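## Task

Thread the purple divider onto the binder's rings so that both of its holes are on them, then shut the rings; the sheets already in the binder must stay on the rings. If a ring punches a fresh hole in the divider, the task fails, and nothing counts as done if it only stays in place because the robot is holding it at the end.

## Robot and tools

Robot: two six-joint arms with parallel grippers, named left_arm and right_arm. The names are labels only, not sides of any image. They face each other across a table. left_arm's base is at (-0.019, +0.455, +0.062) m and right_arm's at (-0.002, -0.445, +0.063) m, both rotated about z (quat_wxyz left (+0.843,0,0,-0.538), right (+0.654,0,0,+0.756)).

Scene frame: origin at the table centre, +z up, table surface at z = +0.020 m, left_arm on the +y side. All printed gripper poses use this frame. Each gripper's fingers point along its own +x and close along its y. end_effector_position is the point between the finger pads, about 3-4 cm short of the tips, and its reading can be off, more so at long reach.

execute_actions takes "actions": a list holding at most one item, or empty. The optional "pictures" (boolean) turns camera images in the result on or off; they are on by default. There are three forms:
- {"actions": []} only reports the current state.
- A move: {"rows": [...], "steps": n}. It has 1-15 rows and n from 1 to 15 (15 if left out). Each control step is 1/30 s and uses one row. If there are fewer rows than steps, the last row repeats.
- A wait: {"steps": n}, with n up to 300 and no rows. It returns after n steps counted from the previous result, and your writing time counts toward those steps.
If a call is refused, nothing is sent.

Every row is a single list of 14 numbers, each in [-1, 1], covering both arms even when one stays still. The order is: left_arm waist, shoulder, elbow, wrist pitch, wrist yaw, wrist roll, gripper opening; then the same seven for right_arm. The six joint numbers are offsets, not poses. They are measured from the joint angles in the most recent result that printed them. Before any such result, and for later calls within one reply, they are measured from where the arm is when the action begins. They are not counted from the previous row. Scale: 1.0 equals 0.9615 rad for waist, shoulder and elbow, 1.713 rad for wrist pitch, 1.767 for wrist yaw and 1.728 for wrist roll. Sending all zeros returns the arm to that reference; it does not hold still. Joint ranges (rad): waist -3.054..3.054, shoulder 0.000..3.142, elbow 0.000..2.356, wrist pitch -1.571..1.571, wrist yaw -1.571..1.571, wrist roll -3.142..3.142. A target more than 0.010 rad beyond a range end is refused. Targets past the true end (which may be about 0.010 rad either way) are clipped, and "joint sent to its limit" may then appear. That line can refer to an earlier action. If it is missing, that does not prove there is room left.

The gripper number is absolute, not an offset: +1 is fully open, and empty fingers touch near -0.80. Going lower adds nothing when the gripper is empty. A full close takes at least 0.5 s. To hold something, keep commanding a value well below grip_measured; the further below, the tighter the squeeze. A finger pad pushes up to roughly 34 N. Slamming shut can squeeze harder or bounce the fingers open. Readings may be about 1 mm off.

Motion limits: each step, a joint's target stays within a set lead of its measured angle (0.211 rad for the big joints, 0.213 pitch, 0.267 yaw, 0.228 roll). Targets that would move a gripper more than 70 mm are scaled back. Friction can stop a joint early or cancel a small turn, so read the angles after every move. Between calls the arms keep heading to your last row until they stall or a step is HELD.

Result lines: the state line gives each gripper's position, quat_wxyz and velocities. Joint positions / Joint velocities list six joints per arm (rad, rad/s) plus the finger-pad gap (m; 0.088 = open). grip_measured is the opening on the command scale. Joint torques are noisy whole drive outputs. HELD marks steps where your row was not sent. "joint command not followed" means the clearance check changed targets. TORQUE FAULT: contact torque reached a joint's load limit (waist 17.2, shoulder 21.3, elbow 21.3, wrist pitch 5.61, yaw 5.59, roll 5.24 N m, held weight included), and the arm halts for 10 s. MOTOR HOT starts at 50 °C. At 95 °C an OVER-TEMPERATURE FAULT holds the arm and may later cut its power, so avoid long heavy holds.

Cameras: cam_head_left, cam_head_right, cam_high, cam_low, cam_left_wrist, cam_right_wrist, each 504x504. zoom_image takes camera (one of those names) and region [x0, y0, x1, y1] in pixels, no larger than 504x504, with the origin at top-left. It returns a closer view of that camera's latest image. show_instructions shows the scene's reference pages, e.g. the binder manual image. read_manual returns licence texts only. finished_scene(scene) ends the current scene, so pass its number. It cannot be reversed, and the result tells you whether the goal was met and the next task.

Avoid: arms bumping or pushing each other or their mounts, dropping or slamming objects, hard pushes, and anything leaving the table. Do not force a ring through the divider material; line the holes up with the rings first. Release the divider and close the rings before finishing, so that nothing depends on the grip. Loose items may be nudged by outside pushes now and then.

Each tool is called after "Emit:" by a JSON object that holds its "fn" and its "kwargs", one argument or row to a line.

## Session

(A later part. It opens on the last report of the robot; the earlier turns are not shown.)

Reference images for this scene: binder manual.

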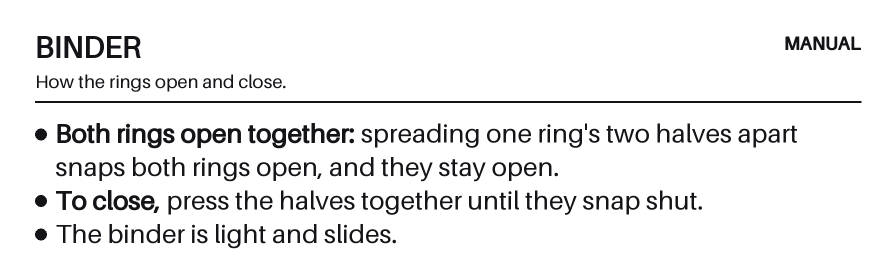

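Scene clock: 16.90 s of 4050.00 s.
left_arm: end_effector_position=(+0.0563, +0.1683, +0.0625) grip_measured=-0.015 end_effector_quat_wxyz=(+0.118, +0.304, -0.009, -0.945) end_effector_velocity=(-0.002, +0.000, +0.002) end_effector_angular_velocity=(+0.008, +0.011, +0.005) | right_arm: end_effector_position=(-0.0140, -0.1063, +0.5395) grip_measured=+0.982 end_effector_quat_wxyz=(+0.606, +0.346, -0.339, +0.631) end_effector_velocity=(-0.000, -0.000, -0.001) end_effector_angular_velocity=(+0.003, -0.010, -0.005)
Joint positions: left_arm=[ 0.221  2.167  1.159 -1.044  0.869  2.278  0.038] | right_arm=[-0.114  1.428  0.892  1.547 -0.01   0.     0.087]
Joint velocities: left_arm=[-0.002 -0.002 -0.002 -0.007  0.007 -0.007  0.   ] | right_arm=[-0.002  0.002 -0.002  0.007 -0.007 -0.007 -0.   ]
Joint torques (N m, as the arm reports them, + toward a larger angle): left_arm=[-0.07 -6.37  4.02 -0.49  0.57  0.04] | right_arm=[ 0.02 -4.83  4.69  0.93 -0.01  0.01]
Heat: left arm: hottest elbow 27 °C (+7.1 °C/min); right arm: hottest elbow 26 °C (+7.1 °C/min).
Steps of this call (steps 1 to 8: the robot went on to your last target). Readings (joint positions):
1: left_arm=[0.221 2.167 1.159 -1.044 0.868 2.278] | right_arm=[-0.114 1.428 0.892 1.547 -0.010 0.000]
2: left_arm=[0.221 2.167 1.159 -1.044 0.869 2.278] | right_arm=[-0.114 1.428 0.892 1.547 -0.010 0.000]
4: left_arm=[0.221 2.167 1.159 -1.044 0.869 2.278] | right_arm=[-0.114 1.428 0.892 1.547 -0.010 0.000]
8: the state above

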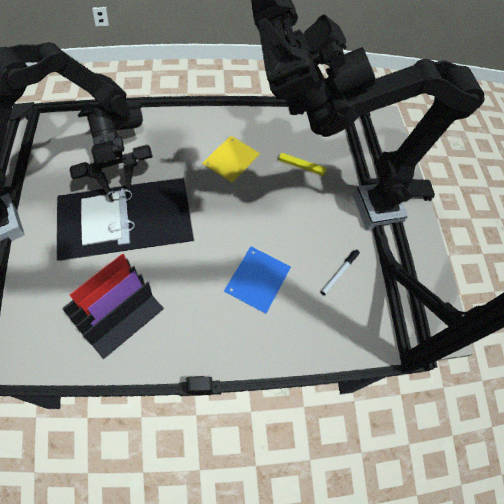

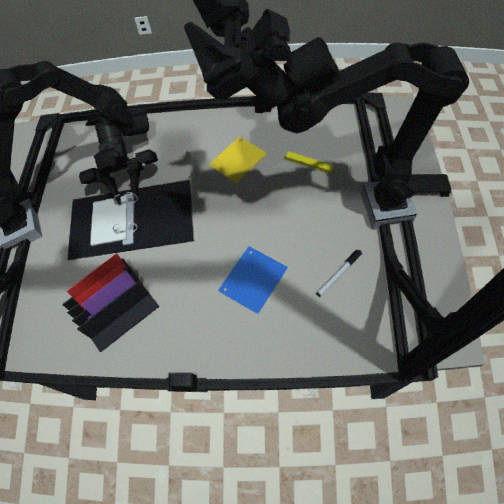

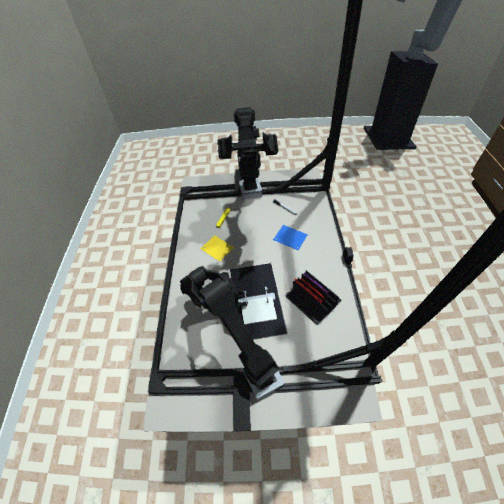

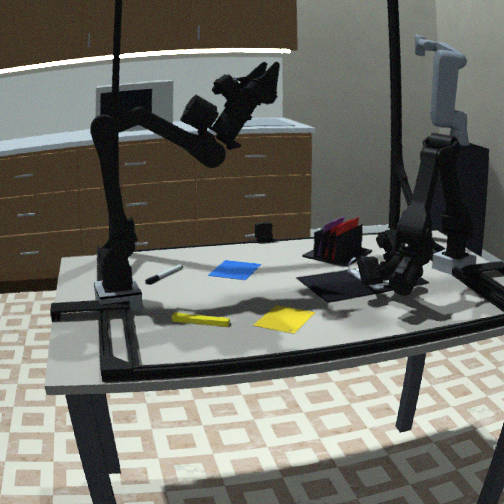

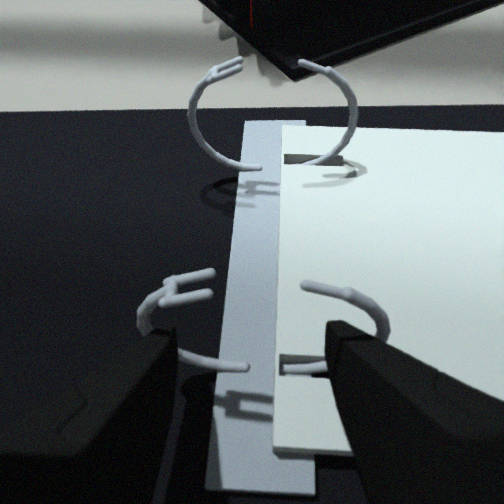

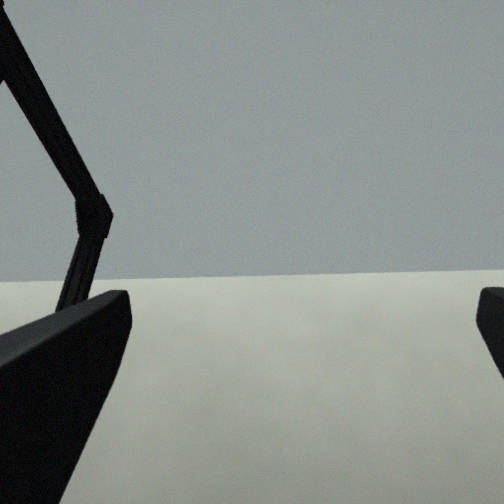

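Emit:
{"fn": "execute_actions", "kwargs": {
  "actions": [
    {"rows":[[0.14,0,0,0,0,0,-0.4,0,0,0,0,0,0,1]],"steps":12}
  ],
  "pictures": false
}}

Emit:
{"fn": "execute_actions", "kwargs": {
  "actions": [
    {"rows":[[0,-0.305,0.48,-0.15,0,-0.242,-0.4,0,0,0,0,0,0,1]]}
  ],
  "pictures": false
}}

Emit:
{"fn": "execute_actions", "kwargs": {
  "actions": [
    {"steps":10}
  ],
  "pictures": false
}}

Emit:
{"fn": "execute_actions", "kwargs": {
  "actions": [
    {"rows":[[-1,0,0,0,-0.493,0,-0.4,0,0,0,0,0,0,1]]}
  ],
  "pictures": false
}}

Emit:
{"fn": "execute_actions", "kwargs": {
  "actions": [
    {"steps":20}
  ],
  "pictures": false
}}

Emit:
{"fn": "execute_actions", "kwargs": {
  "actions": [
    {"rows":[[-0.435,0,0,0,0,0,-0.4,0,0.8,0,0,0,0,1]]}
  ],
  "pictures": false
}}

Emit:
{"fn": "execute_actions", "kwargs": {
  "actions": [
    {"steps":20}
  ]
}}

Scene clock: 22.00 s of 4050.00 s.
left_arm: end_effector_position=(+0.0921, +0.1799, +0.0628) grip_measured=-0.384 end_effector_quat_wxyz=(+0.179, +0.302, +0.010, -0.936) end_effector_velocity=(-0.000, +0.002, +0.000) end_effector_angular_velocity=(+0.015, +0.003, +0.003) | right_arm: end_effector_position=(-0.0140, -0.1063, +0.5395) grip_measured=+0.982 end_effector_quat_wxyz=(+0.606, +0.346, -0.339, +0.631) end_effector_velocity=(-0.003, +0.001, -0.003) end_effector_angular_velocity=(-0.011, -0.023, +0.003)
Joint positions: left_arm=[ 0.349  2.167  1.159 -1.044  0.873  2.278  0.02 ] | right_arm=[-0.114  1.428  0.892  1.547 -0.01   0.     0.087]
Joint velocities: left_arm=[ 0.002 -0.002 -0.002 -0.007 -0.007 -0.007 -0.007] | right_arm=[-0.002 -0.002 -0.007 -0.007 -0.022 -0.007 -0.   ]
Joint torques (N m, as the arm reports them, + toward a larger angle): left_arm=[ 0.26 -7.69  4.07 -0.46  0.39 -0.01] | right_arm=[-0.02 -4.8   4.75  0.92  0.    0.02]
Heat: left arm: hottest shoulder 27 °C (+5.5 °C/min); right arm: hottest elbow 26 °C (+5.5 °C/min).
Steps of this call (steps 1 to 15: the robot went on to your last target; steps 16 to 141: nothing new was sent; steps 142 to 153: all 12 steps of this action). Readings (joint positions):
142: left_arm=[0.227 2.167 1.159 -1.044 0.871 2.278] | right_arm=[-0.114 1.428 0.892 1.547 -0.010 0.000]
143: left_arm=[0.247 2.167 1.159 -1.044 0.872 2.278] | right_arm=[-0.114 1.428 0.892 1.547 -0.010 0.000]
145: left_arm=[0.299 2.167 1.159 -1.044 0.872 2.278] | right_arm=[-0.114 1.428 0.892 1.547 -0.010 0.000]
149: left_arm=[0.347 2.167 1.159 -1.044 0.873 2.278] | right_arm=[-0.114 1.428 0.892 1.547 -0.010 0.000]
153: the state above

Scene clock: 22.50 s of 4050.00 s.
left_arm: end_effector_position=(+0.1464, +0.1255, +0.2340) grip_measured=-0.400 end_effector_quat_wxyz=(+0.301, +0.364, -0.000, -0.881) end_effector_velocity=(+0.018, -0.023, +0.188) end_effector_angular_velocity=(-0.225, -0.219, +0.157) | right_arm: end_effector_position=(-0.0140, -0.1063, +0.5395) grip_measured=+0.982 end_effector_quat_wxyz=(+0.606, +0.346, -0.339, +0.631) end_effector_velocity=(-0.000, +0.001, -0.001) end_effector_angular_velocity=(-0.007, -0.018, -0.017)
Joint positions: left_arm=[ 0.349  1.889  1.578 -1.284  0.873  1.892  0.019] | right_arm=[-0.114  1.428  0.892  1.547 -0.01   0.     0.087]
Joint velocities: left_arm=[-0.007 -0.261  0.403 -0.154  0.007 -0.256  0.   ] | right_arm=[-0.002 -0.002 -0.002 -0.007 -0.007 -0.022 -0.   ]
Joint torques (N m, as the arm reports them, + toward a larger angle): left_arm=[-0.01 -7.06  6.26  0.01  0.51 -0.12] | right_arm=[ 0.   -4.83  4.78  0.92 -0.02  0.02]
Heat: left arm: hottest shoulder 27 °C (+5.3 °C/min); right arm: hottest elbow 26 °C (+5.3 °C/min).
Steps of this call (steps 1 to 15: all 15 steps of this action). Readings (joint positions):
1: left_arm=[0.349 2.158 1.172 -1.065 0.869 2.256] | right_arm=[-0.114 1.428 0.892 1.547 -0.010 0.000]
2: left_arm=[0.349 2.148 1.191 -1.100 0.865 2.222] | right_arm=[-0.114 1.428 0.892 1.547 -0.010 0.000]
4: left_arm=[0.349 2.101 1.243 -1.151 0.865 2.159] | right_arm=[-0.114 1.428 0.892 1.547 -0.010 0.000]
8: left_arm=[0.349 1.990 1.370 -1.223 0.869 2.029] | right_arm=[-0.114 1.428 0.892 1.547 -0.010 0.000]
15: the state above

Scene clock: 22.83 s of 4050.00 s.
left_arm: end_effector_position=(+0.1480, +0.1238, +0.2457) grip_measured=-0.400 end_effector_quat_wxyz=(+0.309, +0.366, -0.000, -0.878) end_effector_velocity=(+0.004, -0.002, +0.006) end_effector_angular_velocity=(+0.008, -0.023, +0.012) | right_arm: end_effector_position=(-0.0140, -0.1062, +0.5394) grip_measured=+0.982 end_effector_quat_wxyz=(+0.606, +0.346, -0.339, +0.631) end_effector_velocity=(-0.000, -0.001, +0.001) end_effector_angular_velocity=(-0.002, -0.002, +0.008)
Joint positions: left_arm=[ 0.349  1.877  1.61  -1.298  0.873  1.865  0.019] | right_arm=[-0.114  1.428  0.892  1.547 -0.01   0.     0.087]
Joint velocities: left_arm=[-0.002 -0.002  0.032 -0.007 -0.022 -0.022 -0.   ] | right_arm=[-0.002 -0.007 -0.002 -0.007 -0.007  0.007 -0.   ]
Joint torques (N m, as the arm reports them, + toward a larger angle): left_arm=[-0.01 -8.26  7.82  0.15  0.55 -0.13] | right_arm=[-0.03 -4.81  4.71  0.92 -0.01  0.03]
Heat: left arm: hottest shoulder 27 °C (+5.3 °C/min); right arm: hottest elbow 26 °C (+5.3 °C/min).
Steps of this call (steps 1 to 10: the robot went on to your last target). Readings (joint positions):
1: left_arm=[0.349 1.882 1.589 -1.287 0.873 1.885] | right_arm=[-0.114 1.428 0.892 1.547 -0.010 0.000]
2: left_arm=[0.349 1.879 1.597 -1.290 0.873 1.880] | right_arm=[-0.114 1.428 0.892 1.547 -0.010 0.000]
4: left_arm=[0.349 1.877 1.604 -1.294 0.873 1.873] | right_arm=[-0.114 1.428 0.892 1.547 -0.010 0.000]
8: left_arm=[0.349 1.877 1.606 -1.297 0.873 1.866] | right_arm=[-0.114 1.428 0.892 1.547 -0.010 0.000]
10: the state above

Scene clock: 23.33 s of 4050.00 s.
left_arm: end_effector_position=(+0.0122, +0.1028, +0.1930) grip_measured=-0.400 end_effector_quat_wxyz=(-0.051, +0.676, -0.069, -0.732) end_effector_velocity=(-0.395, -0.027, -0.007) end_effector_angular_velocity=(+0.097, -0.630, -1.377) | right_arm: end_effector_position=(-0.0140, -0.1062, +0.5394) grip_measured=+0.982 end_effector_quat_wxyz=(+0.606, +0.346, -0.339, +0.631) end_effector_velocity=(-0.000, +0.001, -0.001) end_effector_angular_velocity=(-0.007, -0.003, +0.008)
Joint positions: left_arm=[-0.31   1.877  1.612 -1.298  0.084  1.864  0.019] | right_arm=[-0.114  1.428  0.892  1.547 -0.01   0.     0.087]
Joint velocities: left_arm=[-1.389 -0.002  0.002 -0.022 -0.637 -0.007  0.   ] | right_arm=[-0.002 -0.002 -0.002 -0.007 -0.007  0.007 -0.   ]
Joint torques (N m, as the arm reports them, + toward a larger angle): left_arm=[-0.47 -7.99  6.6   0.34 -0.01  0.01] | right_arm=[ 0.03 -4.82  4.72  0.92 -0.04  0.01]
Heat: left arm: hottest shoulder 27 °C (+5.1 °C/min); right arm: hottest elbow 26 °C (+5.1 °C/min).
Steps of this call (steps 1 to 15: all 15 steps of this action). Readings (joint positions):
1: left_arm=[0.339 1.877 1.611 -1.298 0.833 1.864] | right_arm=[-0.114 1.428 0.892 1.547 -0.010 0.000]
2: left_arm=[0.307 1.877 1.611 -1.298 0.765 1.864] | right_arm=[-0.114 1.428 0.892 1.547 -0.010 0.000]
4: left_arm=[0.214 1.877 1.612 -1.298 0.649 1.864] | right_arm=[-0.114 1.428 0.892 1.547 -0.010 0.000]
8: left_arm=[0.016 1.877 1.612 -1.298 0.416 1.864] | right_arm=[-0.114 1.428 0.892 1.547 -0.010 0.000]
15: the state above

Scene clock: 24.00 s of 4050.00 s.
left_arm: end_effector_position=(-0.0814, +0.1071, +0.1925) grip_measured=-0.400 end_effector_quat_wxyz=(-0.161, +0.686, -0.167, -0.690) end_effector_velocity=(-0.004, +0.003, +0.002) end_effector_angular_velocity=(+0.001, -0.008, -0.010) | right_arm: end_effector_position=(-0.0140, -0.1062, +0.5394) grip_measured=+0.982 end_effector_quat_wxyz=(+0.606, +0.346, -0.339, +0.631) end_effector_velocity=(+0.001, +0.001, -0.001) end_effector_angular_velocity=(-0.007, -0.010, -0.010)
Joint positions: left_arm=[-0.608  1.877  1.612 -1.298  0.007  1.864  0.019] | right_arm=[-0.114  1.428  0.892  1.547 -0.01   0.     0.087]
Joint velocities: left_arm=[-0.017 -0.007 -0.002 -0.007 -0.007 -0.007 -0.   ] | right_arm=[-0.007 -0.002 -0.002 -0.007 -0.007 -0.007 -0.   ]
Joint torques (N m, as the arm reports them, + toward a larger angle): left_arm=[-0.2  -7.93  6.56  0.36 -0.09  0.01] | right_arm=[ 0.04 -4.86  4.7   0.9  -0.01 -0.01]
Heat: left arm: hottest shoulder 27 °C (+5.0 °C/min); right arm: hottest elbow 26 °C (+5.0 °C/min).
Steps of this call (steps 1 to 20: the robot went on to your last target). Readings (joint positions):
1: left_arm=[-0.357 1.877 1.612 -1.298 0.065 1.864] | right_arm=[-0.114 1.428 0.892 1.547 -0.010 0.000]
2: left_arm=[-0.403 1.877 1.612 -1.298 0.051 1.864] | right_arm=[-0.114 1.428 0.892 1.547 -0.010 0.000]
4: left_arm=[-0.494 1.877 1.612 -1.298 0.035 1.864] | right_arm=[-0.114 1.428 0.892 1.547 -0.010 0.000]
8: left_arm=[-0.591 1.877 1.612 -1.298 0.020 1.864] | right_arm=[-0.114 1.428 0.892 1.547 -0.010 0.000]
20: the state above

Scene clock: 24.50 s of 4050.00 s.
left_arm: end_effector_position=(-0.2143, +0.1604, +0.1925) grip_measured=-0.400 end_effector_quat_wxyz=(-0.297, +0.637, -0.302, -0.644) end_effector_velocity=(+0.001, +0.008, -0.002) end_effector_angular_velocity=(+0.022, -0.024, -0.019) | right_arm: end_effector_position=(-0.0181, +0.0243, +0.3646) grip_measured=+0.982 end_effector_quat_wxyz=(+0.665, +0.199, -0.195, +0.693) end_effector_velocity=(-0.004, +0.188, -0.427) end_effector_angular_velocity=(-0.944, -0.052, -0.013)
Joint positions: left_arm=[-1.015  1.877  1.612 -1.298  0.009  1.864  0.019] | right_arm=[-0.114  1.878  0.896  1.547 -0.01   0.     0.087]
Joint velocities: left_arm=[-0.012 -0.002 -0.012 -0.022 -0.007  0.007 -0.   ] | right_arm=[-0.007  0.955  0.002  0.007 -0.007 -0.022  0.   ]
Joint torques (N m, as the arm reports them, + toward a larger angle): left_arm=[-0.19 -7.93  6.81  0.32  0.    0.01] | right_arm=[ 0.03 -6.59  3.99  1.58 -0.02  0.01]
Heat: left arm: hottest shoulder 28 °C (+7.3 °C/min); right arm: hottest elbow 26 °C (+4.9 °C/min).
Steps of this call (steps 1 to 15: all 15 steps of this action). Readings (joint positions):
1: left_arm=[-0.618 1.877 1.612 -1.298 -0.003 1.864] | right_arm=[-0.114 1.442 0.892 1.552 -0.010 0.000]
2: left_arm=[-0.648 1.877 1.612 -1.298 -0.007 1.864] | right_arm=[-0.114 1.461 0.895 1.560 -0.010 0.000]
4: left_arm=[-0.734 1.877 1.612 -1.298 -0.001 1.864] | right_arm=[-0.114 1.515 0.896 1.554 -0.010 0.000]
8: left_arm=[-0.916 1.877 1.612 -1.298 0.005 1.864] | right_arm=[-0.114 1.656 0.896 1.548 -0.010 0.000]
15: the state above

Scene clock: 25.17 s of 4050.00 s.
left_arm: end_effector_position=(-0.2168, +0.1620, +0.1925) grip_measured=-0.400 end_effector_quat_wxyz=(-0.300, +0.636, -0.304, -0.643) end_effector_velocity=(+0.001, +0.006, +0.000) end_effector_angular_velocity=(+0.022, -0.006, +0.005) | right_arm: end_effector_position=(-0.0193, +0.0628, +0.2187) grip_measured=+0.982 end_effector_quat_wxyz=(+0.687, +0.091, -0.089, +0.716) end_effector_velocity=(+0.003, +0.003, -0.019) end_effector_angular_velocity=(-0.051, -0.011, -0.002)
Joint positions: left_arm=[-1.024  1.877  1.612 -1.298  0.009  1.864  0.019] | right_arm=[-0.114  2.184  0.894  1.545 -0.01   0.     0.087]
Joint velocities: left_arm=[-0.002 -0.002 -0.002 -0.022  0.007 -0.007 -0.   ] | right_arm=[-0.007  0.032  0.002 -0.022 -0.007 -0.007 -0.   ]
Joint torques (N m, as the arm reports them, + toward a larger angle): left_arm=[-0.28 -7.93  6.83  0.33 -0.01  0.  ] | right_arm=[ 0.07 -7.66  3.24  2.06 -0.03  0.01]
Heat: left arm: hottest shoulder 28 °C (+7.2 °C/min); right arm: hottest elbow 26 °C (+4.8 °C/min).
Steps of this call (steps 1 to 20: the robot went on to your last target). Readings (joint positions):
1: left_arm=[-1.016 1.877 1.612 -1.298 0.009 1.864] | right_arm=[-0.114 1.910 0.896 1.548 -0.010 0.000]
2: left_arm=[-1.017 1.877 1.612 -1.298 0.009 1.864] | right_arm=[-0.114 1.942 0.896 1.547 -0.010 0.000]
4: left_arm=[-1.018 1.877 1.612 -1.298 0.009 1.864] | right_arm=[-0.114 2.005 0.896 1.548 -0.010 0.000]
8: left_arm=[-1.022 1.877 1.612 -1.298 0.009 1.864] | right_arm=[-0.114 2.123 0.896 1.545 -0.010 0.000]
20: the state above

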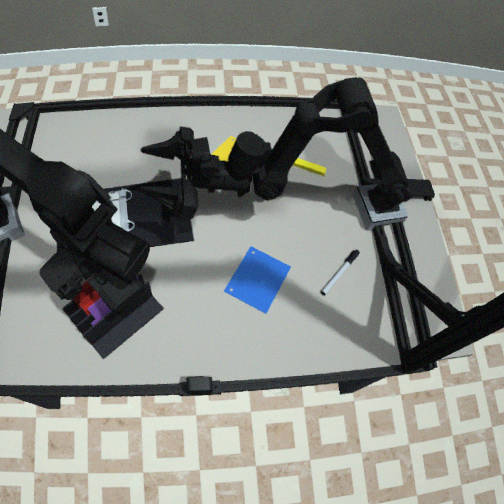

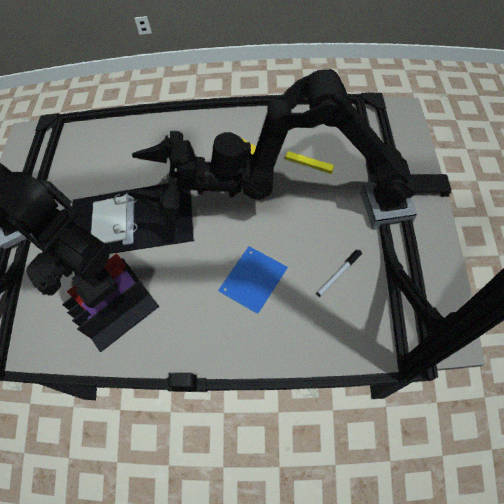

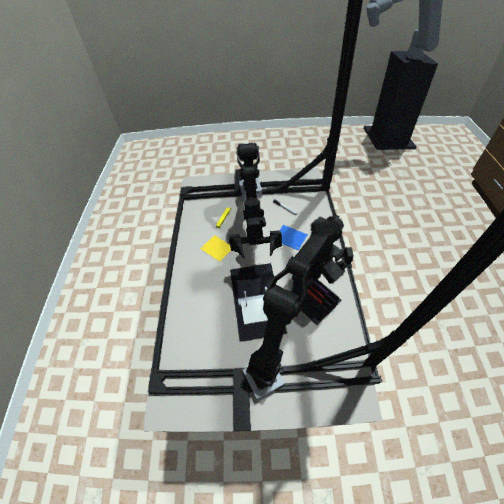

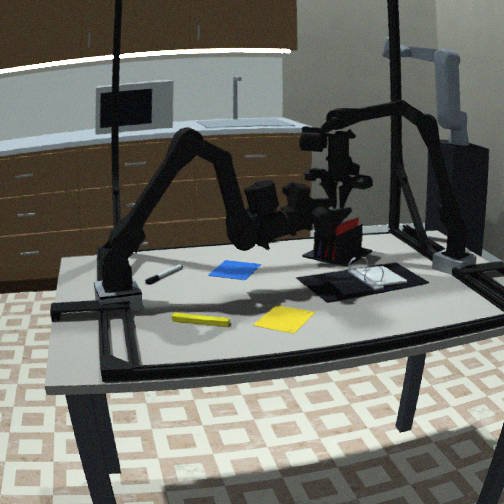

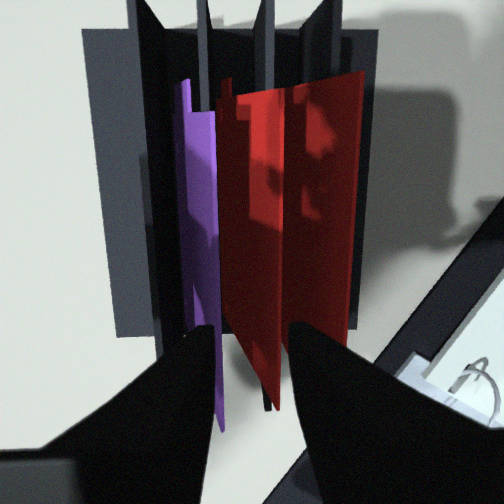

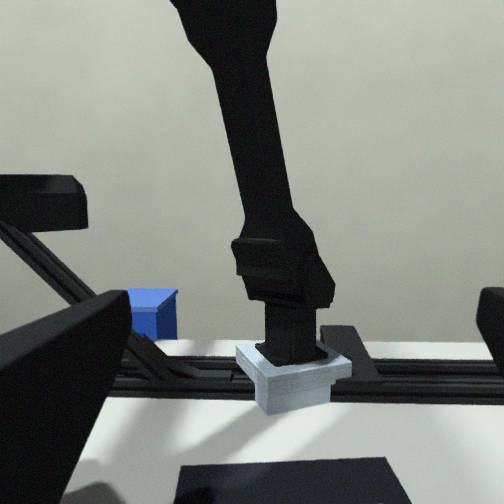

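Emit:
{"fn": "execute_actions", "kwargs": {
  "actions": [
    {"rows":[[0,0.082,-0.068,0.068,-0.008,0,-0.4,-0.03,0.22,-0.06,0,-0.06,0,1]]}
  ],
  "pictures": false
}}

Emit:
{"fn": "execute_actions", "kwargs": {
  "actions": [
    {"steps":10}
  ]
}}

Emit:
{"fn": "zoom_image", "kwargs": {
  "camera": "cam_low",
  "region": [290, 170, 400, 280]
}}

Scene clock: 28.03 s of 4050.00 s.
left_arm: end_effector_position=(-0.2224, +0.1509, +0.1570) grip_measured=-0.400 end_effector_quat_wxyz=(-0.302, +0.640, -0.303, -0.639) end_effector_velocity=(+0.005, -0.001, -0.001) end_effector_angular_velocity=(-0.010, -0.037, +0.005) | right_arm: end_effector_position=(-0.0212, +0.0502, +0.1052) grip_measured=+0.982 end_effector_quat_wxyz=(+0.665, +0.001, -0.001, +0.747) end_effector_velocity=(-0.002, -0.001, -0.001) end_effector_angular_velocity=(-0.006, -0.007, +0.020)
Joint positions: left_arm=[-1.024  1.943  1.559 -1.186 -0.001  1.864  0.019] | right_arm=[-0.139  2.384  0.841  1.545 -0.109  0.     0.087]
Joint velocities: left_arm=[-0.002  0.002 -0.002 -0.007 -0.037 -0.007 -0.   ] | right_arm=[-0.002 -0.002 -0.002 -0.007 -0.022 -0.007  0.   ]
Joint torques (N m, as the arm reports them, + toward a larger angle): left_arm=[-0.04 -7.03  5.24  0.51 -0.04  0.  ] | right_arm=[-0.32 -7.65  2.15  2.08 -0.15  0.03]
Heat: left arm: hottest shoulder 28 °C (+6.4 °C/min); right arm: hottest elbow 26 °C (+4.3 °C/min).
Steps of this call (steps 1 to 15: the robot went on to your last target; steps 16 to 71: nothing new was sent; steps 72 to 86: all 15 steps of this action). Readings (joint positions):
72: left_arm=[-1.024 1.881 1.607 -1.286 0.009 1.864] | right_arm=[-0.115 2.199 0.893 1.550 -0.017 0.000]
73: left_arm=[-1.024 1.884 1.600 -1.258 0.007 1.864] | right_arm=[-0.117 2.215 0.892 1.557 -0.032 0.000]
75: left_arm=[-1.024 1.901 1.589 -1.222 0.003 1.864] | right_arm=[-0.123 2.260 0.885 1.552 -0.056 0.000]
79: left_arm=[-1.024 1.937 1.564 -1.199 0.000 1.864] | right_arm=[-0.135 2.357 0.851 1.540 -0.092 0.000]
86: the state above

Scene clock: 28.37 s of 4050.00 s.
left_arm: end_effector_position=(-0.2226, +0.1507, +0.1569) grip_measured=-0.400 end_effector_quat_wxyz=(-0.301, +0.639, -0.303, -0.639) end_effector_velocity=(+0.003, +0.001, +0.000) end_effector_angular_velocity=(+0.002, -0.010, +0.010) | right_arm: end_effector_position=(-0.0214, +0.0500, +0.1043) grip_measured=+0.982 end_effector_quat_wxyz=(+0.665, -0.000, +0.000, +0.747) end_effector_velocity=(+0.000, -0.002, -0.003) end_effector_angular_velocity=(-0.011, -0.007, +0.005)
Joint positions: left_arm=[-1.024  1.943  1.558 -1.184 -0.001  1.864  0.019] | right_arm=[-0.139  2.385  0.841  1.545 -0.112  0.     0.087]
Joint velocities: left_arm=[ 0.002 -0.002 -0.002 -0.007 -0.007 -0.007  0.   ] | right_arm=[-0.002 -0.002 -0.007 -0.007 -0.007 -0.007 -0.   ]
Joint torques (N m, as the arm reports them, + toward a larger angle): left_arm=[ 0.   -7.    5.28  0.5  -0.06  0.  ] | right_arm=[-0.37 -7.61  2.01  2.07 -0.17  0.01]
Heat: left arm: hottest shoulder 28 °C (+6.3 °C/min); right arm: hottest elbow 26 °C (+4.2 °C/min).
Steps of this call (steps 1 to 10: the robot went on to your last target). Readings (joint positions):
1: left_arm=[-1.024 1.943 1.559 -1.186 -0.001 1.864] | right_arm=[-0.139 2.384 0.841 1.545 -0.110 0.000]
2: left_arm=[-1.024 1.943 1.558 -1.185 -0.001 1.864] | right_arm=[-0.139 2.385 0.841 1.545 -0.110 0.000]
4: left_arm=[-1.024 1.943 1.558 -1.184 -0.001 1.864] | right_arm=[-0.139 2.385 0.841 1.545 -0.111 0.000]
8: left_arm=[-1.024 1.943 1.558 -1.184 -0.001 1.864] | right_arm=[-0.139 2.385 0.841 1.545 -0.112 0.000]
10: the state above

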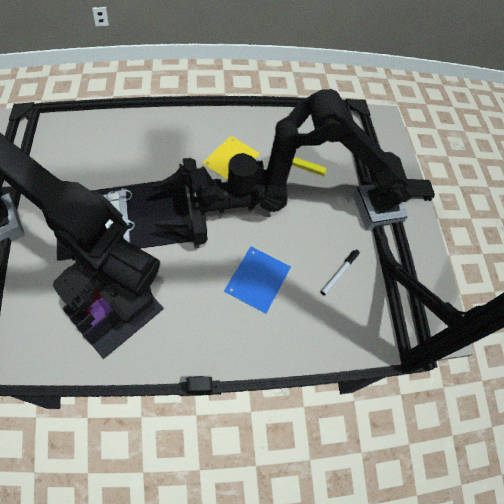

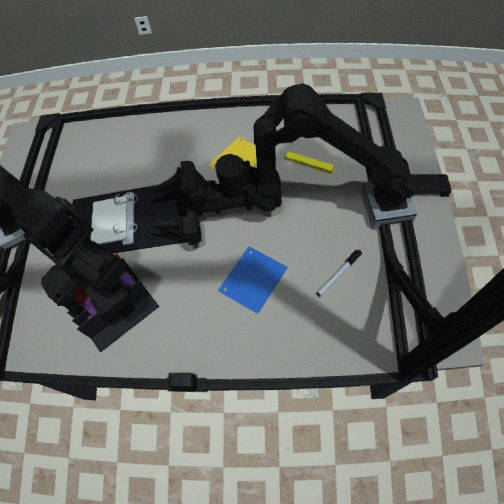

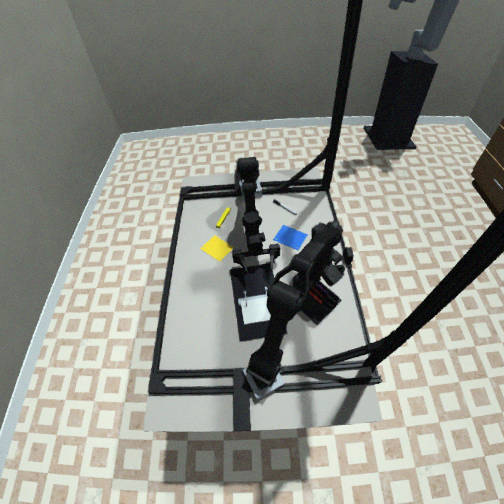

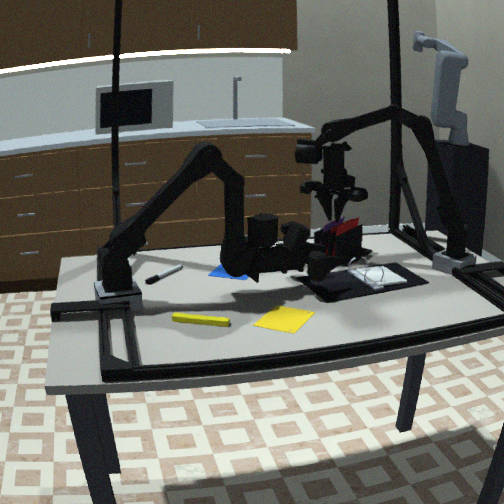

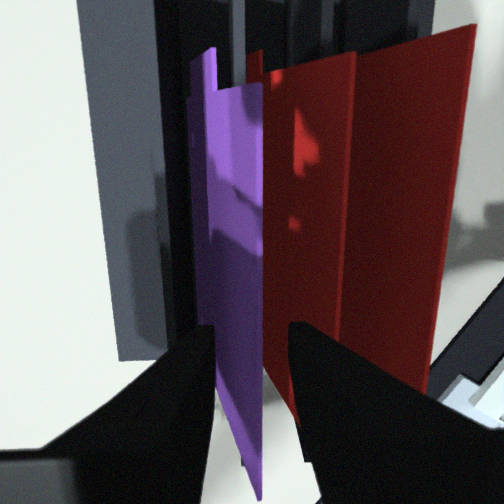

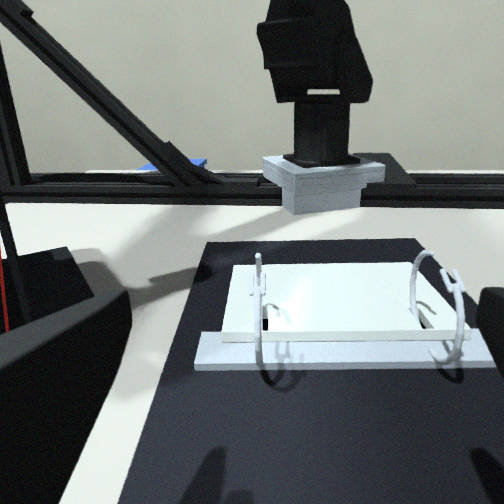

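Region (290, 170, 400, 280) of cam_low's 504x504 image, scaled by 4.582, with more detail than that image has.

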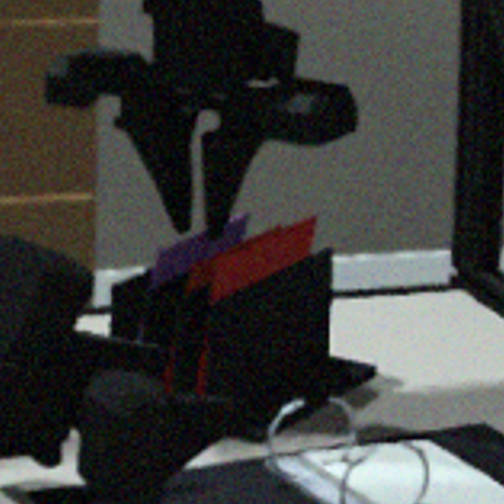

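Emit:
{"fn": "execute_actions", "kwargs": {
  "actions": [
    {"rows":[[0,0.028,-0.08,0.049,0,0,-0.4,-0.135,0,0,0,-0.07,0,1]]}
  ],
  "pictures": false
}}

Emit:
{"fn": "execute_actions", "kwargs": {
  "actions": [
    {"rows":[[0,0,0,0.014,0,0,-0.5,0,0,0,0,0,0,1],[0,0,0,0.014,0,0,-0.55,0,0,0,0,0,0,1],[0,0,0,0.014,0,0,-0.6,0,0,0,0,0,0,1],[0,0,0,0.014,0,0,-0.65,0,0,0,0,0,0,1],[0,0,0,0.014,0,0,-0.7,0,0,0,0,0,0,1],[0,0,0,0.014,0,0,-0.75,0,0,0,0,0,0,1],[0,0,0,0.014,0,0,-0.8,0,0,0,0,0,0,1],[0,0,0,0.014,0,0,-0.9,0,0,0,0,0,0,1],[0,0,0,0.014,0,0,-1,0,0,0,0,0,0,1]]}
  ]
}}

Scene clock: 33.77 s of 4050.00 s.
left_arm: end_effector_position=(-0.2230, +0.1499, +0.1370) grip_measured=-0.400 end_effector_quat_wxyz=(-0.299, +0.639, -0.305, -0.639) end_effector_velocity=(+0.004, +0.005, -0.003) end_effector_angular_velocity=(+0.014, -0.018, +0.020) | right_arm: end_effector_position=(+0.0238, +0.0476, +0.1040) grip_measured=+0.982 end_effector_quat_wxyz=(+0.668, -0.000, +0.000, +0.744) end_effector_velocity=(-0.002, -0.002, -0.000) end_effector_angular_velocity=(-0.005, -0.021, +0.020)
Joint positions: left_arm=[-1.024  1.956  1.496 -1.104 -0.001  1.864  0.019] | right_arm=[-0.266  2.386  0.84   1.545 -0.228  0.     0.087]
Joint velocities: left_arm=[-0.002 -0.002 -0.017 -0.007 -0.007 -0.022 -0.   ] | right_arm=[-0.002 -0.007 -0.007 -0.007 -0.022 -0.022 -0.   ]
Joint torques (N m, as the arm reports them, + toward a larger angle): left_arm=[-0.01 -6.91  5.07  0.51  0.06  0.  ] | right_arm=[-0.17 -8.9   2.46  2.   -0.19  0.04]
Heat: left arm: hottest shoulder 29 °C (+7.1 °C/min); right arm: hottest shoulder 26 °C (+3.6 °C/min).
Steps of this call (steps 1 to 15: the robot went on to your last target; steps 16 to 90: nothing new was sent; then 1.90 s passed at rest; steps 91 to 105: all 15 steps of this action). Readings (joint positions):
91: left_arm=[-1.024 1.943 1.550 -1.171 -0.001 1.864] | right_arm=[-0.146 2.386 0.841 1.545 -0.136 0.000]
92: left_arm=[-1.024 1.943 1.540 -1.152 -0.001 1.864] | right_arm=[-0.165 2.386 0.840 1.545 -0.166 0.000]
94: left_arm=[-1.024 1.946 1.522 -1.131 -0.001 1.864] | right_arm=[-0.212 2.386 0.840 1.545 -0.188 0.000]
98: left_arm=[-1.024 1.955 1.500 -1.113 -0.001 1.864] | right_arm=[-0.264 2.386 0.840 1.545 -0.212 0.000]
105: the state above

Scene clock: 34.27 s of 4050.00 s.
left_arm: end_effector_position=(-0.2261, +0.1458, +0.1374) grip_measured=-0.762 end_effector_quat_wxyz=(-0.291, +0.637, -0.313, -0.641) end_effector_velocity=(+0.001, +0.006, +0.000) end_effector_angular_velocity=(+0.022, -0.006, +0.005) | right_arm: end_effector_position=(+0.0238, +0.0476, +0.1040) grip_measured=+0.982 end_effector_quat_wxyz=(+0.668, -0.000, +0.000, +0.744) end_effector_velocity=(+0.002, -0.002, -0.002) end_effector_angular_velocity=(-0.010, -0.020, -0.010)
Joint positions: left_arm=[-1.024  1.955  1.496 -1.08   0.     1.864  0.002] | right_arm=[-0.266  2.386  0.84   1.545 -0.229  0.     0.087]
Joint velocities: left_arm=[-0.002 -0.002 -0.002 -0.022  0.007 -0.007  0.   ] | right_arm=[-0.002 -0.002 -0.007 -0.007  0.007 -0.022 -0.   ]
Joint torques (N m, as the arm reports them, + toward a larger angle): left_arm=[-0.02 -8.37  6.73  0.4   0.03 -0.01] | right_arm=[ 0.05 -8.83  2.42  2.   -0.03  0.02]
Heat: left arm: hottest shoulder 29 °C (+7.0 °C/min); right arm: hottest shoulder 26 °C (+3.5 °C/min).
Steps of this call (steps 1 to 15: all 15 steps of this action). Readings (joint positions):
1: left_arm=[-1.024 1.956 1.496 -1.102 -0.001 1.864] | right_arm=[-0.266 2.386 0.840 1.545 -0.229 0.000]
2: left_arm=[-1.024 1.956 1.496 -1.097 -0.001 1.864] | right_arm=[-0.266 2.386 0.840 1.545 -0.229 0.000]
4: left_arm=[-1.024 1.956 1.496 -1.089 -0.001 1.864] | right_arm=[-0.266 2.386 0.840 1.545 -0.229 0.000]
8: left_arm=[-1.024 1.956 1.496 -1.084 -0.001 1.864] | right_arm=[-0.266 2.386 0.840 1.545 -0.229 0.000]
15: the state above

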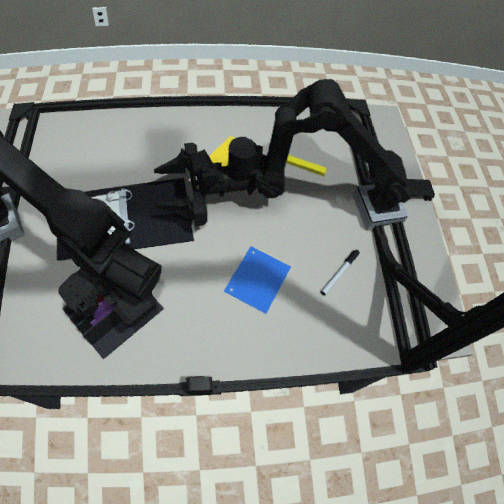

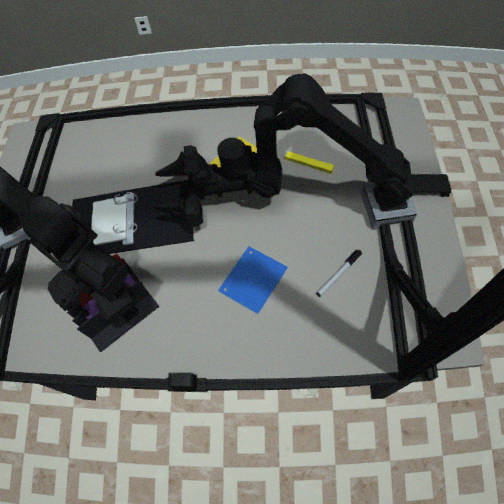

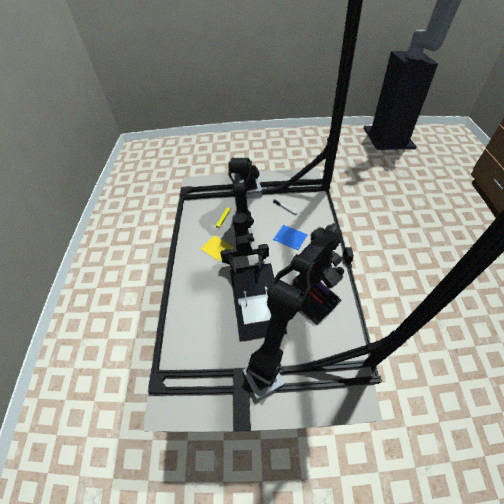

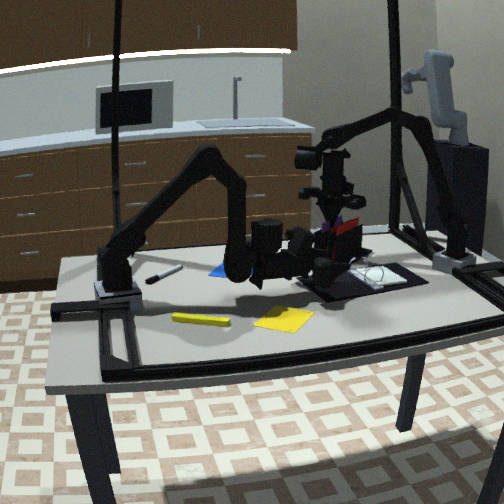

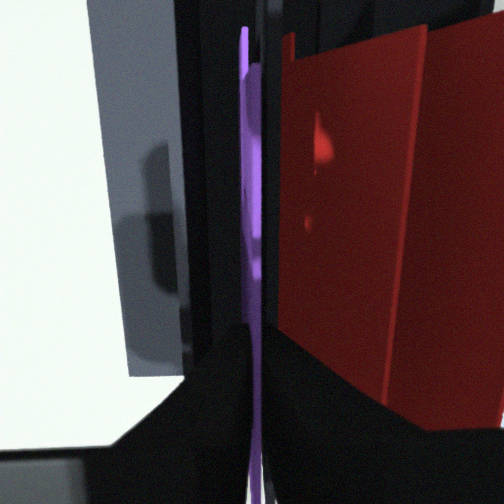

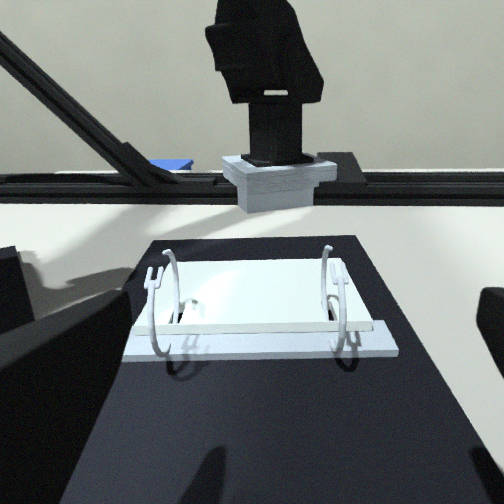

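Emit:
{"fn": "execute_actions", "kwargs": {
  "actions": [
    {"rows":[[0,0,0.04,-0.005,0,0,-1,0,0,0,0,0,0,1],[0,0,0.075,-0.025,0,0,-1,0,0,0,0,0,0,1],[0,0,0.11,-0.045,0,0,-1,0,0,0,0,0,0,1],[0,0,0.145,-0.065,0,0,-1,0,0,0,0,0,0,1],[0,0,0.18,-0.085,0,0,-1,0,0,0,0,0,0,1],[0,0,0.215,-0.105,0,0,-1,0,0,0,0,0,0,1],[0,0,0.25,-0.125,0,0,-1,0,0,0,0,0,0,1],[0,0,0.285,-0.145,0,0,-1,0,0,0,0,0,0,1],[0,0,0.32,-0.165,0,0,-1,0,0,0,0,0,0,1],[0,0,0.355,-0.185,0,0,-1,0,0,0,0,0,0,1],[0,0,0.39,-0.205,0,0,-1,0,0,0,0,0,0,1],[0,0,0.425,-0.225,0,0,-1,0,0,0,0,0,0,1],[0,0,0.45,-0.245,0,0,-1,0,0,0,0,0,0,1]]}
  ],
  "pictures": false
}}

Emit:
{"fn": "execute_actions", "kwargs": {
  "actions": [
    {"steps":10}
  ],
  "pictures": false
}}

Emit:
{"fn": "execute_actions", "kwargs": {
  "actions": [
    {"rows":[[0,-0.1,0,0,0,-0.213,-1,0,0,0,0,0,0,1],[0,-0.2,-0.05,0,0,-0.213,-1,0,0,0,0,0,0,1],[0.1,-0.318,-0.15,0,0,-0.213,-1,0,0,0,0,0,0,1],[0.665,-0.318,-0.35,0,0,-0.213,-1,0,0,0,0,0,0,1]]}
  ],
  "pictures": false
}}

Emit:
{"fn": "execute_actions", "kwargs": {
  "actions": [
    {"steps":20}
  ],
  "pictures": false
}}

Scene clock: 39.43 s of 4050.00 s.
left_arm: end_effector_position=(-0.2299, +0.1400, +0.2302) grip_measured=-0.762 end_effector_quat_wxyz=(-0.285, +0.636, -0.320, -0.642) end_effector_velocity=(+0.007, +0.010, +0.163) end_effector_angular_velocity=(-0.095, +0.055, +0.005) | right_arm: end_effector_position=(+0.0238, +0.0475, +0.1038) grip_measured=+0.982 end_effector_quat_wxyz=(+0.668, -0.000, +0.001, +0.744) end_effector_velocity=(-0.000, -0.002, -0.006) end_effector_angular_velocity=(-0.024, -0.019, +0.005)
Joint positions: left_arm=[-1.024  1.954  1.865 -1.431  0.     1.864  0.002] | right_arm=[-0.266  2.386  0.84   1.545 -0.229  0.     0.087]
Joint velocities: left_arm=[-0.002 -0.051  0.579 -0.52  -0.007 -0.007 -0.   ] | right_arm=[-0.002 -0.002 -0.007 -0.022 -0.007 -0.022 -0.   ]
Joint torques (N m, as the arm reports them, + toward a larger angle): left_arm=[-0.04 -8.14  6.77  0.23  0.06 -0.01] | right_arm=[ 0.   -8.86  2.43  2.02 -0.01  0.01]
Heat: left arm: hottest shoulder 30 °C (+7.6 °C/min); right arm: hottest shoulder 27 °C (+4.6 °C/min).
Steps of this call (steps 1 to 15: the robot went on to your last target; steps 16 to 140: nothing new was sent; steps 141 to 155: all 15 steps of this action). Readings (joint positions):
141: left_arm=[-1.024 1.955 1.499 -1.081 0.000 1.864] | right_arm=[-0.266 2.386 0.840 1.545 -0.229 0.000]
142: left_arm=[-1.024 1.955 1.507 -1.087 0.000 1.864] | right_arm=[-0.266 2.386 0.840 1.545 -0.229 0.000]
144: left_arm=[-1.024 1.955 1.540 -1.122 0.000 1.864] | right_arm=[-0.266 2.386 0.840 1.545 -0.229 0.000]
148: left_arm=[-1.024 1.955 1.656 -1.223 0.000 1.864] | right_arm=[-0.266 2.386 0.840 1.545 -0.229 0.000]
155: the state above

Scene clock: 39.77 s of 4050.00 s.
left_arm: end_effector_position=(-0.2274, +0.1437, +0.2436) grip_measured=-0.762 end_effector_quat_wxyz=(-0.287, +0.637, -0.317, -0.641) end_effector_velocity=(+0.001, +0.002, +0.010) end_effector_angular_velocity=(-0.006, -0.005, -0.009) | right_arm: end_effector_position=(+0.0238, +0.0475, +0.1038) grip_measured=+0.982 end_effector_quat_wxyz=(+0.668, -0.000, +0.001, +0.744) end_effector_velocity=(+0.000, -0.000, +0.001) end_effector_angular_velocity=(-0.002, -0.007, +0.005)
Joint positions: left_arm=[-1.024  1.953  1.917 -1.493  0.     1.864  0.002] | right_arm=[-0.266  2.386  0.84   1.545 -0.229  0.     0.087]
Joint velocities: left_arm=[-0.002 -0.002  0.037 -0.037 -0.007  0.007 -0.   ] | right_arm=[-0.002 -0.007 -0.002 -0.007 -0.007 -0.007  0.   ]
Joint torques (N m, as the arm reports them, + toward a larger angle): left_arm=[-0.03 -8.23  7.6   0.16  0.06  0.  ] | right_arm=[ 0.02 -8.91  2.37  1.99 -0.02  0.02]
Heat: left arm: hottest shoulder 30 °C (+7.5 °C/min); right arm: hottest shoulder 27 °C (+4.5 °C/min).
Steps of this call (steps 1 to 10: the robot went on to your last target). Readings (joint positions):
1: left_arm=[-1.024 1.953 1.881 -1.447 0.000 1.864] | right_arm=[-0.266 2.386 0.840 1.545 -0.229 0.000]
2: left_arm=[-1.024 1.953 1.893 -1.458 0.000 1.864] | right_arm=[-0.266 2.386 0.840 1.545 -0.229 0.000]
4: left_arm=[-1.024 1.953 1.905 -1.475 0.000 1.864] | right_arm=[-0.266 2.386 0.840 1.545 -0.229 0.000]
8: left_arm=[-1.024 1.953 1.914 -1.490 0.000 1.864] | right_arm=[-0.266 2.386 0.840 1.545 -0.229 0.000]
10: the state above

Scene clock: 40.27 s of 4050.00 s.
left_arm: end_effector_position=(-0.0449, +0.1576, +0.2544) grip_measured=-0.762 end_effector_quat_wxyz=(-0.003, +0.706, -0.014, -0.708) end_effector_velocity=(+0.397, +0.002, -0.040) end_effector_angular_velocity=(+0.163, -0.078, +1.403) | right_arm: end_effector_position=(+0.0238, +0.0475, +0.1038) grip_measured=+0.982 end_effector_quat_wxyz=(+0.668, -0.000, +0.001, +0.744) end_effector_velocity=(+0.000, -0.000, +0.001) end_effector_angular_velocity=(-0.002, -0.007, +0.005)
Joint positions: left_arm=[-0.52   1.673  1.61  -1.492  0.002  1.51   0.002] | right_arm=[-0.266  2.386  0.84   1.545 -0.229  0.     0.087]
Joint velocities: left_arm=[ 1.292 -0.027 -0.188 -0.007 -0.066 -0.11  -0.   ] | right_arm=[-0.002 -0.007 -0.002 -0.007 -0.007 -0.007  0.   ]
Joint torques (N m, as the arm reports them, + toward a larger angle): left_arm=[-0.76 -8.26  5.62  0.34  0.13 -0.08] | right_arm=[ 0.06 -8.9   2.45  2.01 -0.02  0.  ]
Heat: left arm: hottest shoulder 30 °C (+7.5 °C/min); right arm: hottest shoulder 28 °C (+6.0 °C/min).
Steps of this call (steps 1 to 15: all 15 steps of this action). Readings (joint positions):
1: left_arm=[-1.024 1.945 1.917 -1.493 0.000 1.825] | right_arm=[-0.266 2.386 0.840 1.545 -0.229 0.000]
2: left_arm=[-1.024 1.928 1.911 -1.490 0.000 1.772] | right_arm=[-0.266 2.386 0.840 1.545 -0.229 0.000]
4: left_arm=[-1.003 1.864 1.855 -1.487 0.006 1.681] | right_arm=[-0.266 2.386 0.840 1.545 -0.229 0.000]
8: left_arm=[-0.848 1.721 1.730 -1.492 0.005 1.576] | right_arm=[-0.266 2.386 0.840 1.545 -0.229 0.000]
15: the state above

Scene clock: 40.93 s of 4050.00 s.
left_arm: end_effector_position=(-0.0052, +0.1612, +0.2553) grip_measured=-0.762 end_effector_quat_wxyz=(+0.048, +0.706, +0.036, -0.705) end_effector_velocity=(-0.001, +0.005, -0.000) end_effector_angular_velocity=(+0.022, +0.008, +0.010) | right_arm: end_effector_position=(+0.0238, +0.0475, +0.1038) grip_measured=+0.982 end_effector_quat_wxyz=(+0.668, -0.000, +0.001, +0.744) end_effector_velocity=(+0.000, -0.001, -0.001) end_effector_angular_velocity=(-0.005, -0.021, +0.005)
Joint positions: left_arm=[-0.388  1.655  1.594 -1.492 -0.002  1.499  0.002] | right_arm=[-0.266  2.386  0.84   1.545 -0.229  0.     0.087]
Joint velocities: left_arm=[ 0.002 -0.002 -0.002 -0.022  0.007 -0.007 -0.   ] | right_arm=[-0.002 -0.002 -0.002 -0.007 -0.007 -0.022 -0.   ]
Joint torques (N m, as the arm reports them, + toward a larger angle): left_arm=[ 0.16 -6.98  5.08  0.35  0.12 -0.09] | right_arm=[-0.01 -8.86  2.45  2.   -0.03  0.02]
Heat: left arm: hottest shoulder 30 °C (+7.3 °C/min); right arm: hottest shoulder 28 °C (+5.9 °C/min).
Steps of this call (steps 1 to 20: the robot went on to your last target). Readings (joint positions):
1: left_arm=[-0.481 1.672 1.605 -1.492 -0.001 1.507] | right_arm=[-0.266 2.386 0.840 1.545 -0.229 0.000]
2: left_arm=[-0.451 1.670 1.602 -1.492 -0.002 1.505] | right_arm=[-0.266 2.386 0.840 1.545 -0.229 0.000]
4: left_arm=[-0.417 1.663 1.598 -1.492 -0.002 1.503] | right_arm=[-0.266 2.386 0.840 1.545 -0.229 0.000]
8: left_arm=[-0.399 1.655 1.597 -1.492 -0.002 1.500] | right_arm=[-0.266 2.386 0.840 1.545 -0.229 0.000]
20: the state above


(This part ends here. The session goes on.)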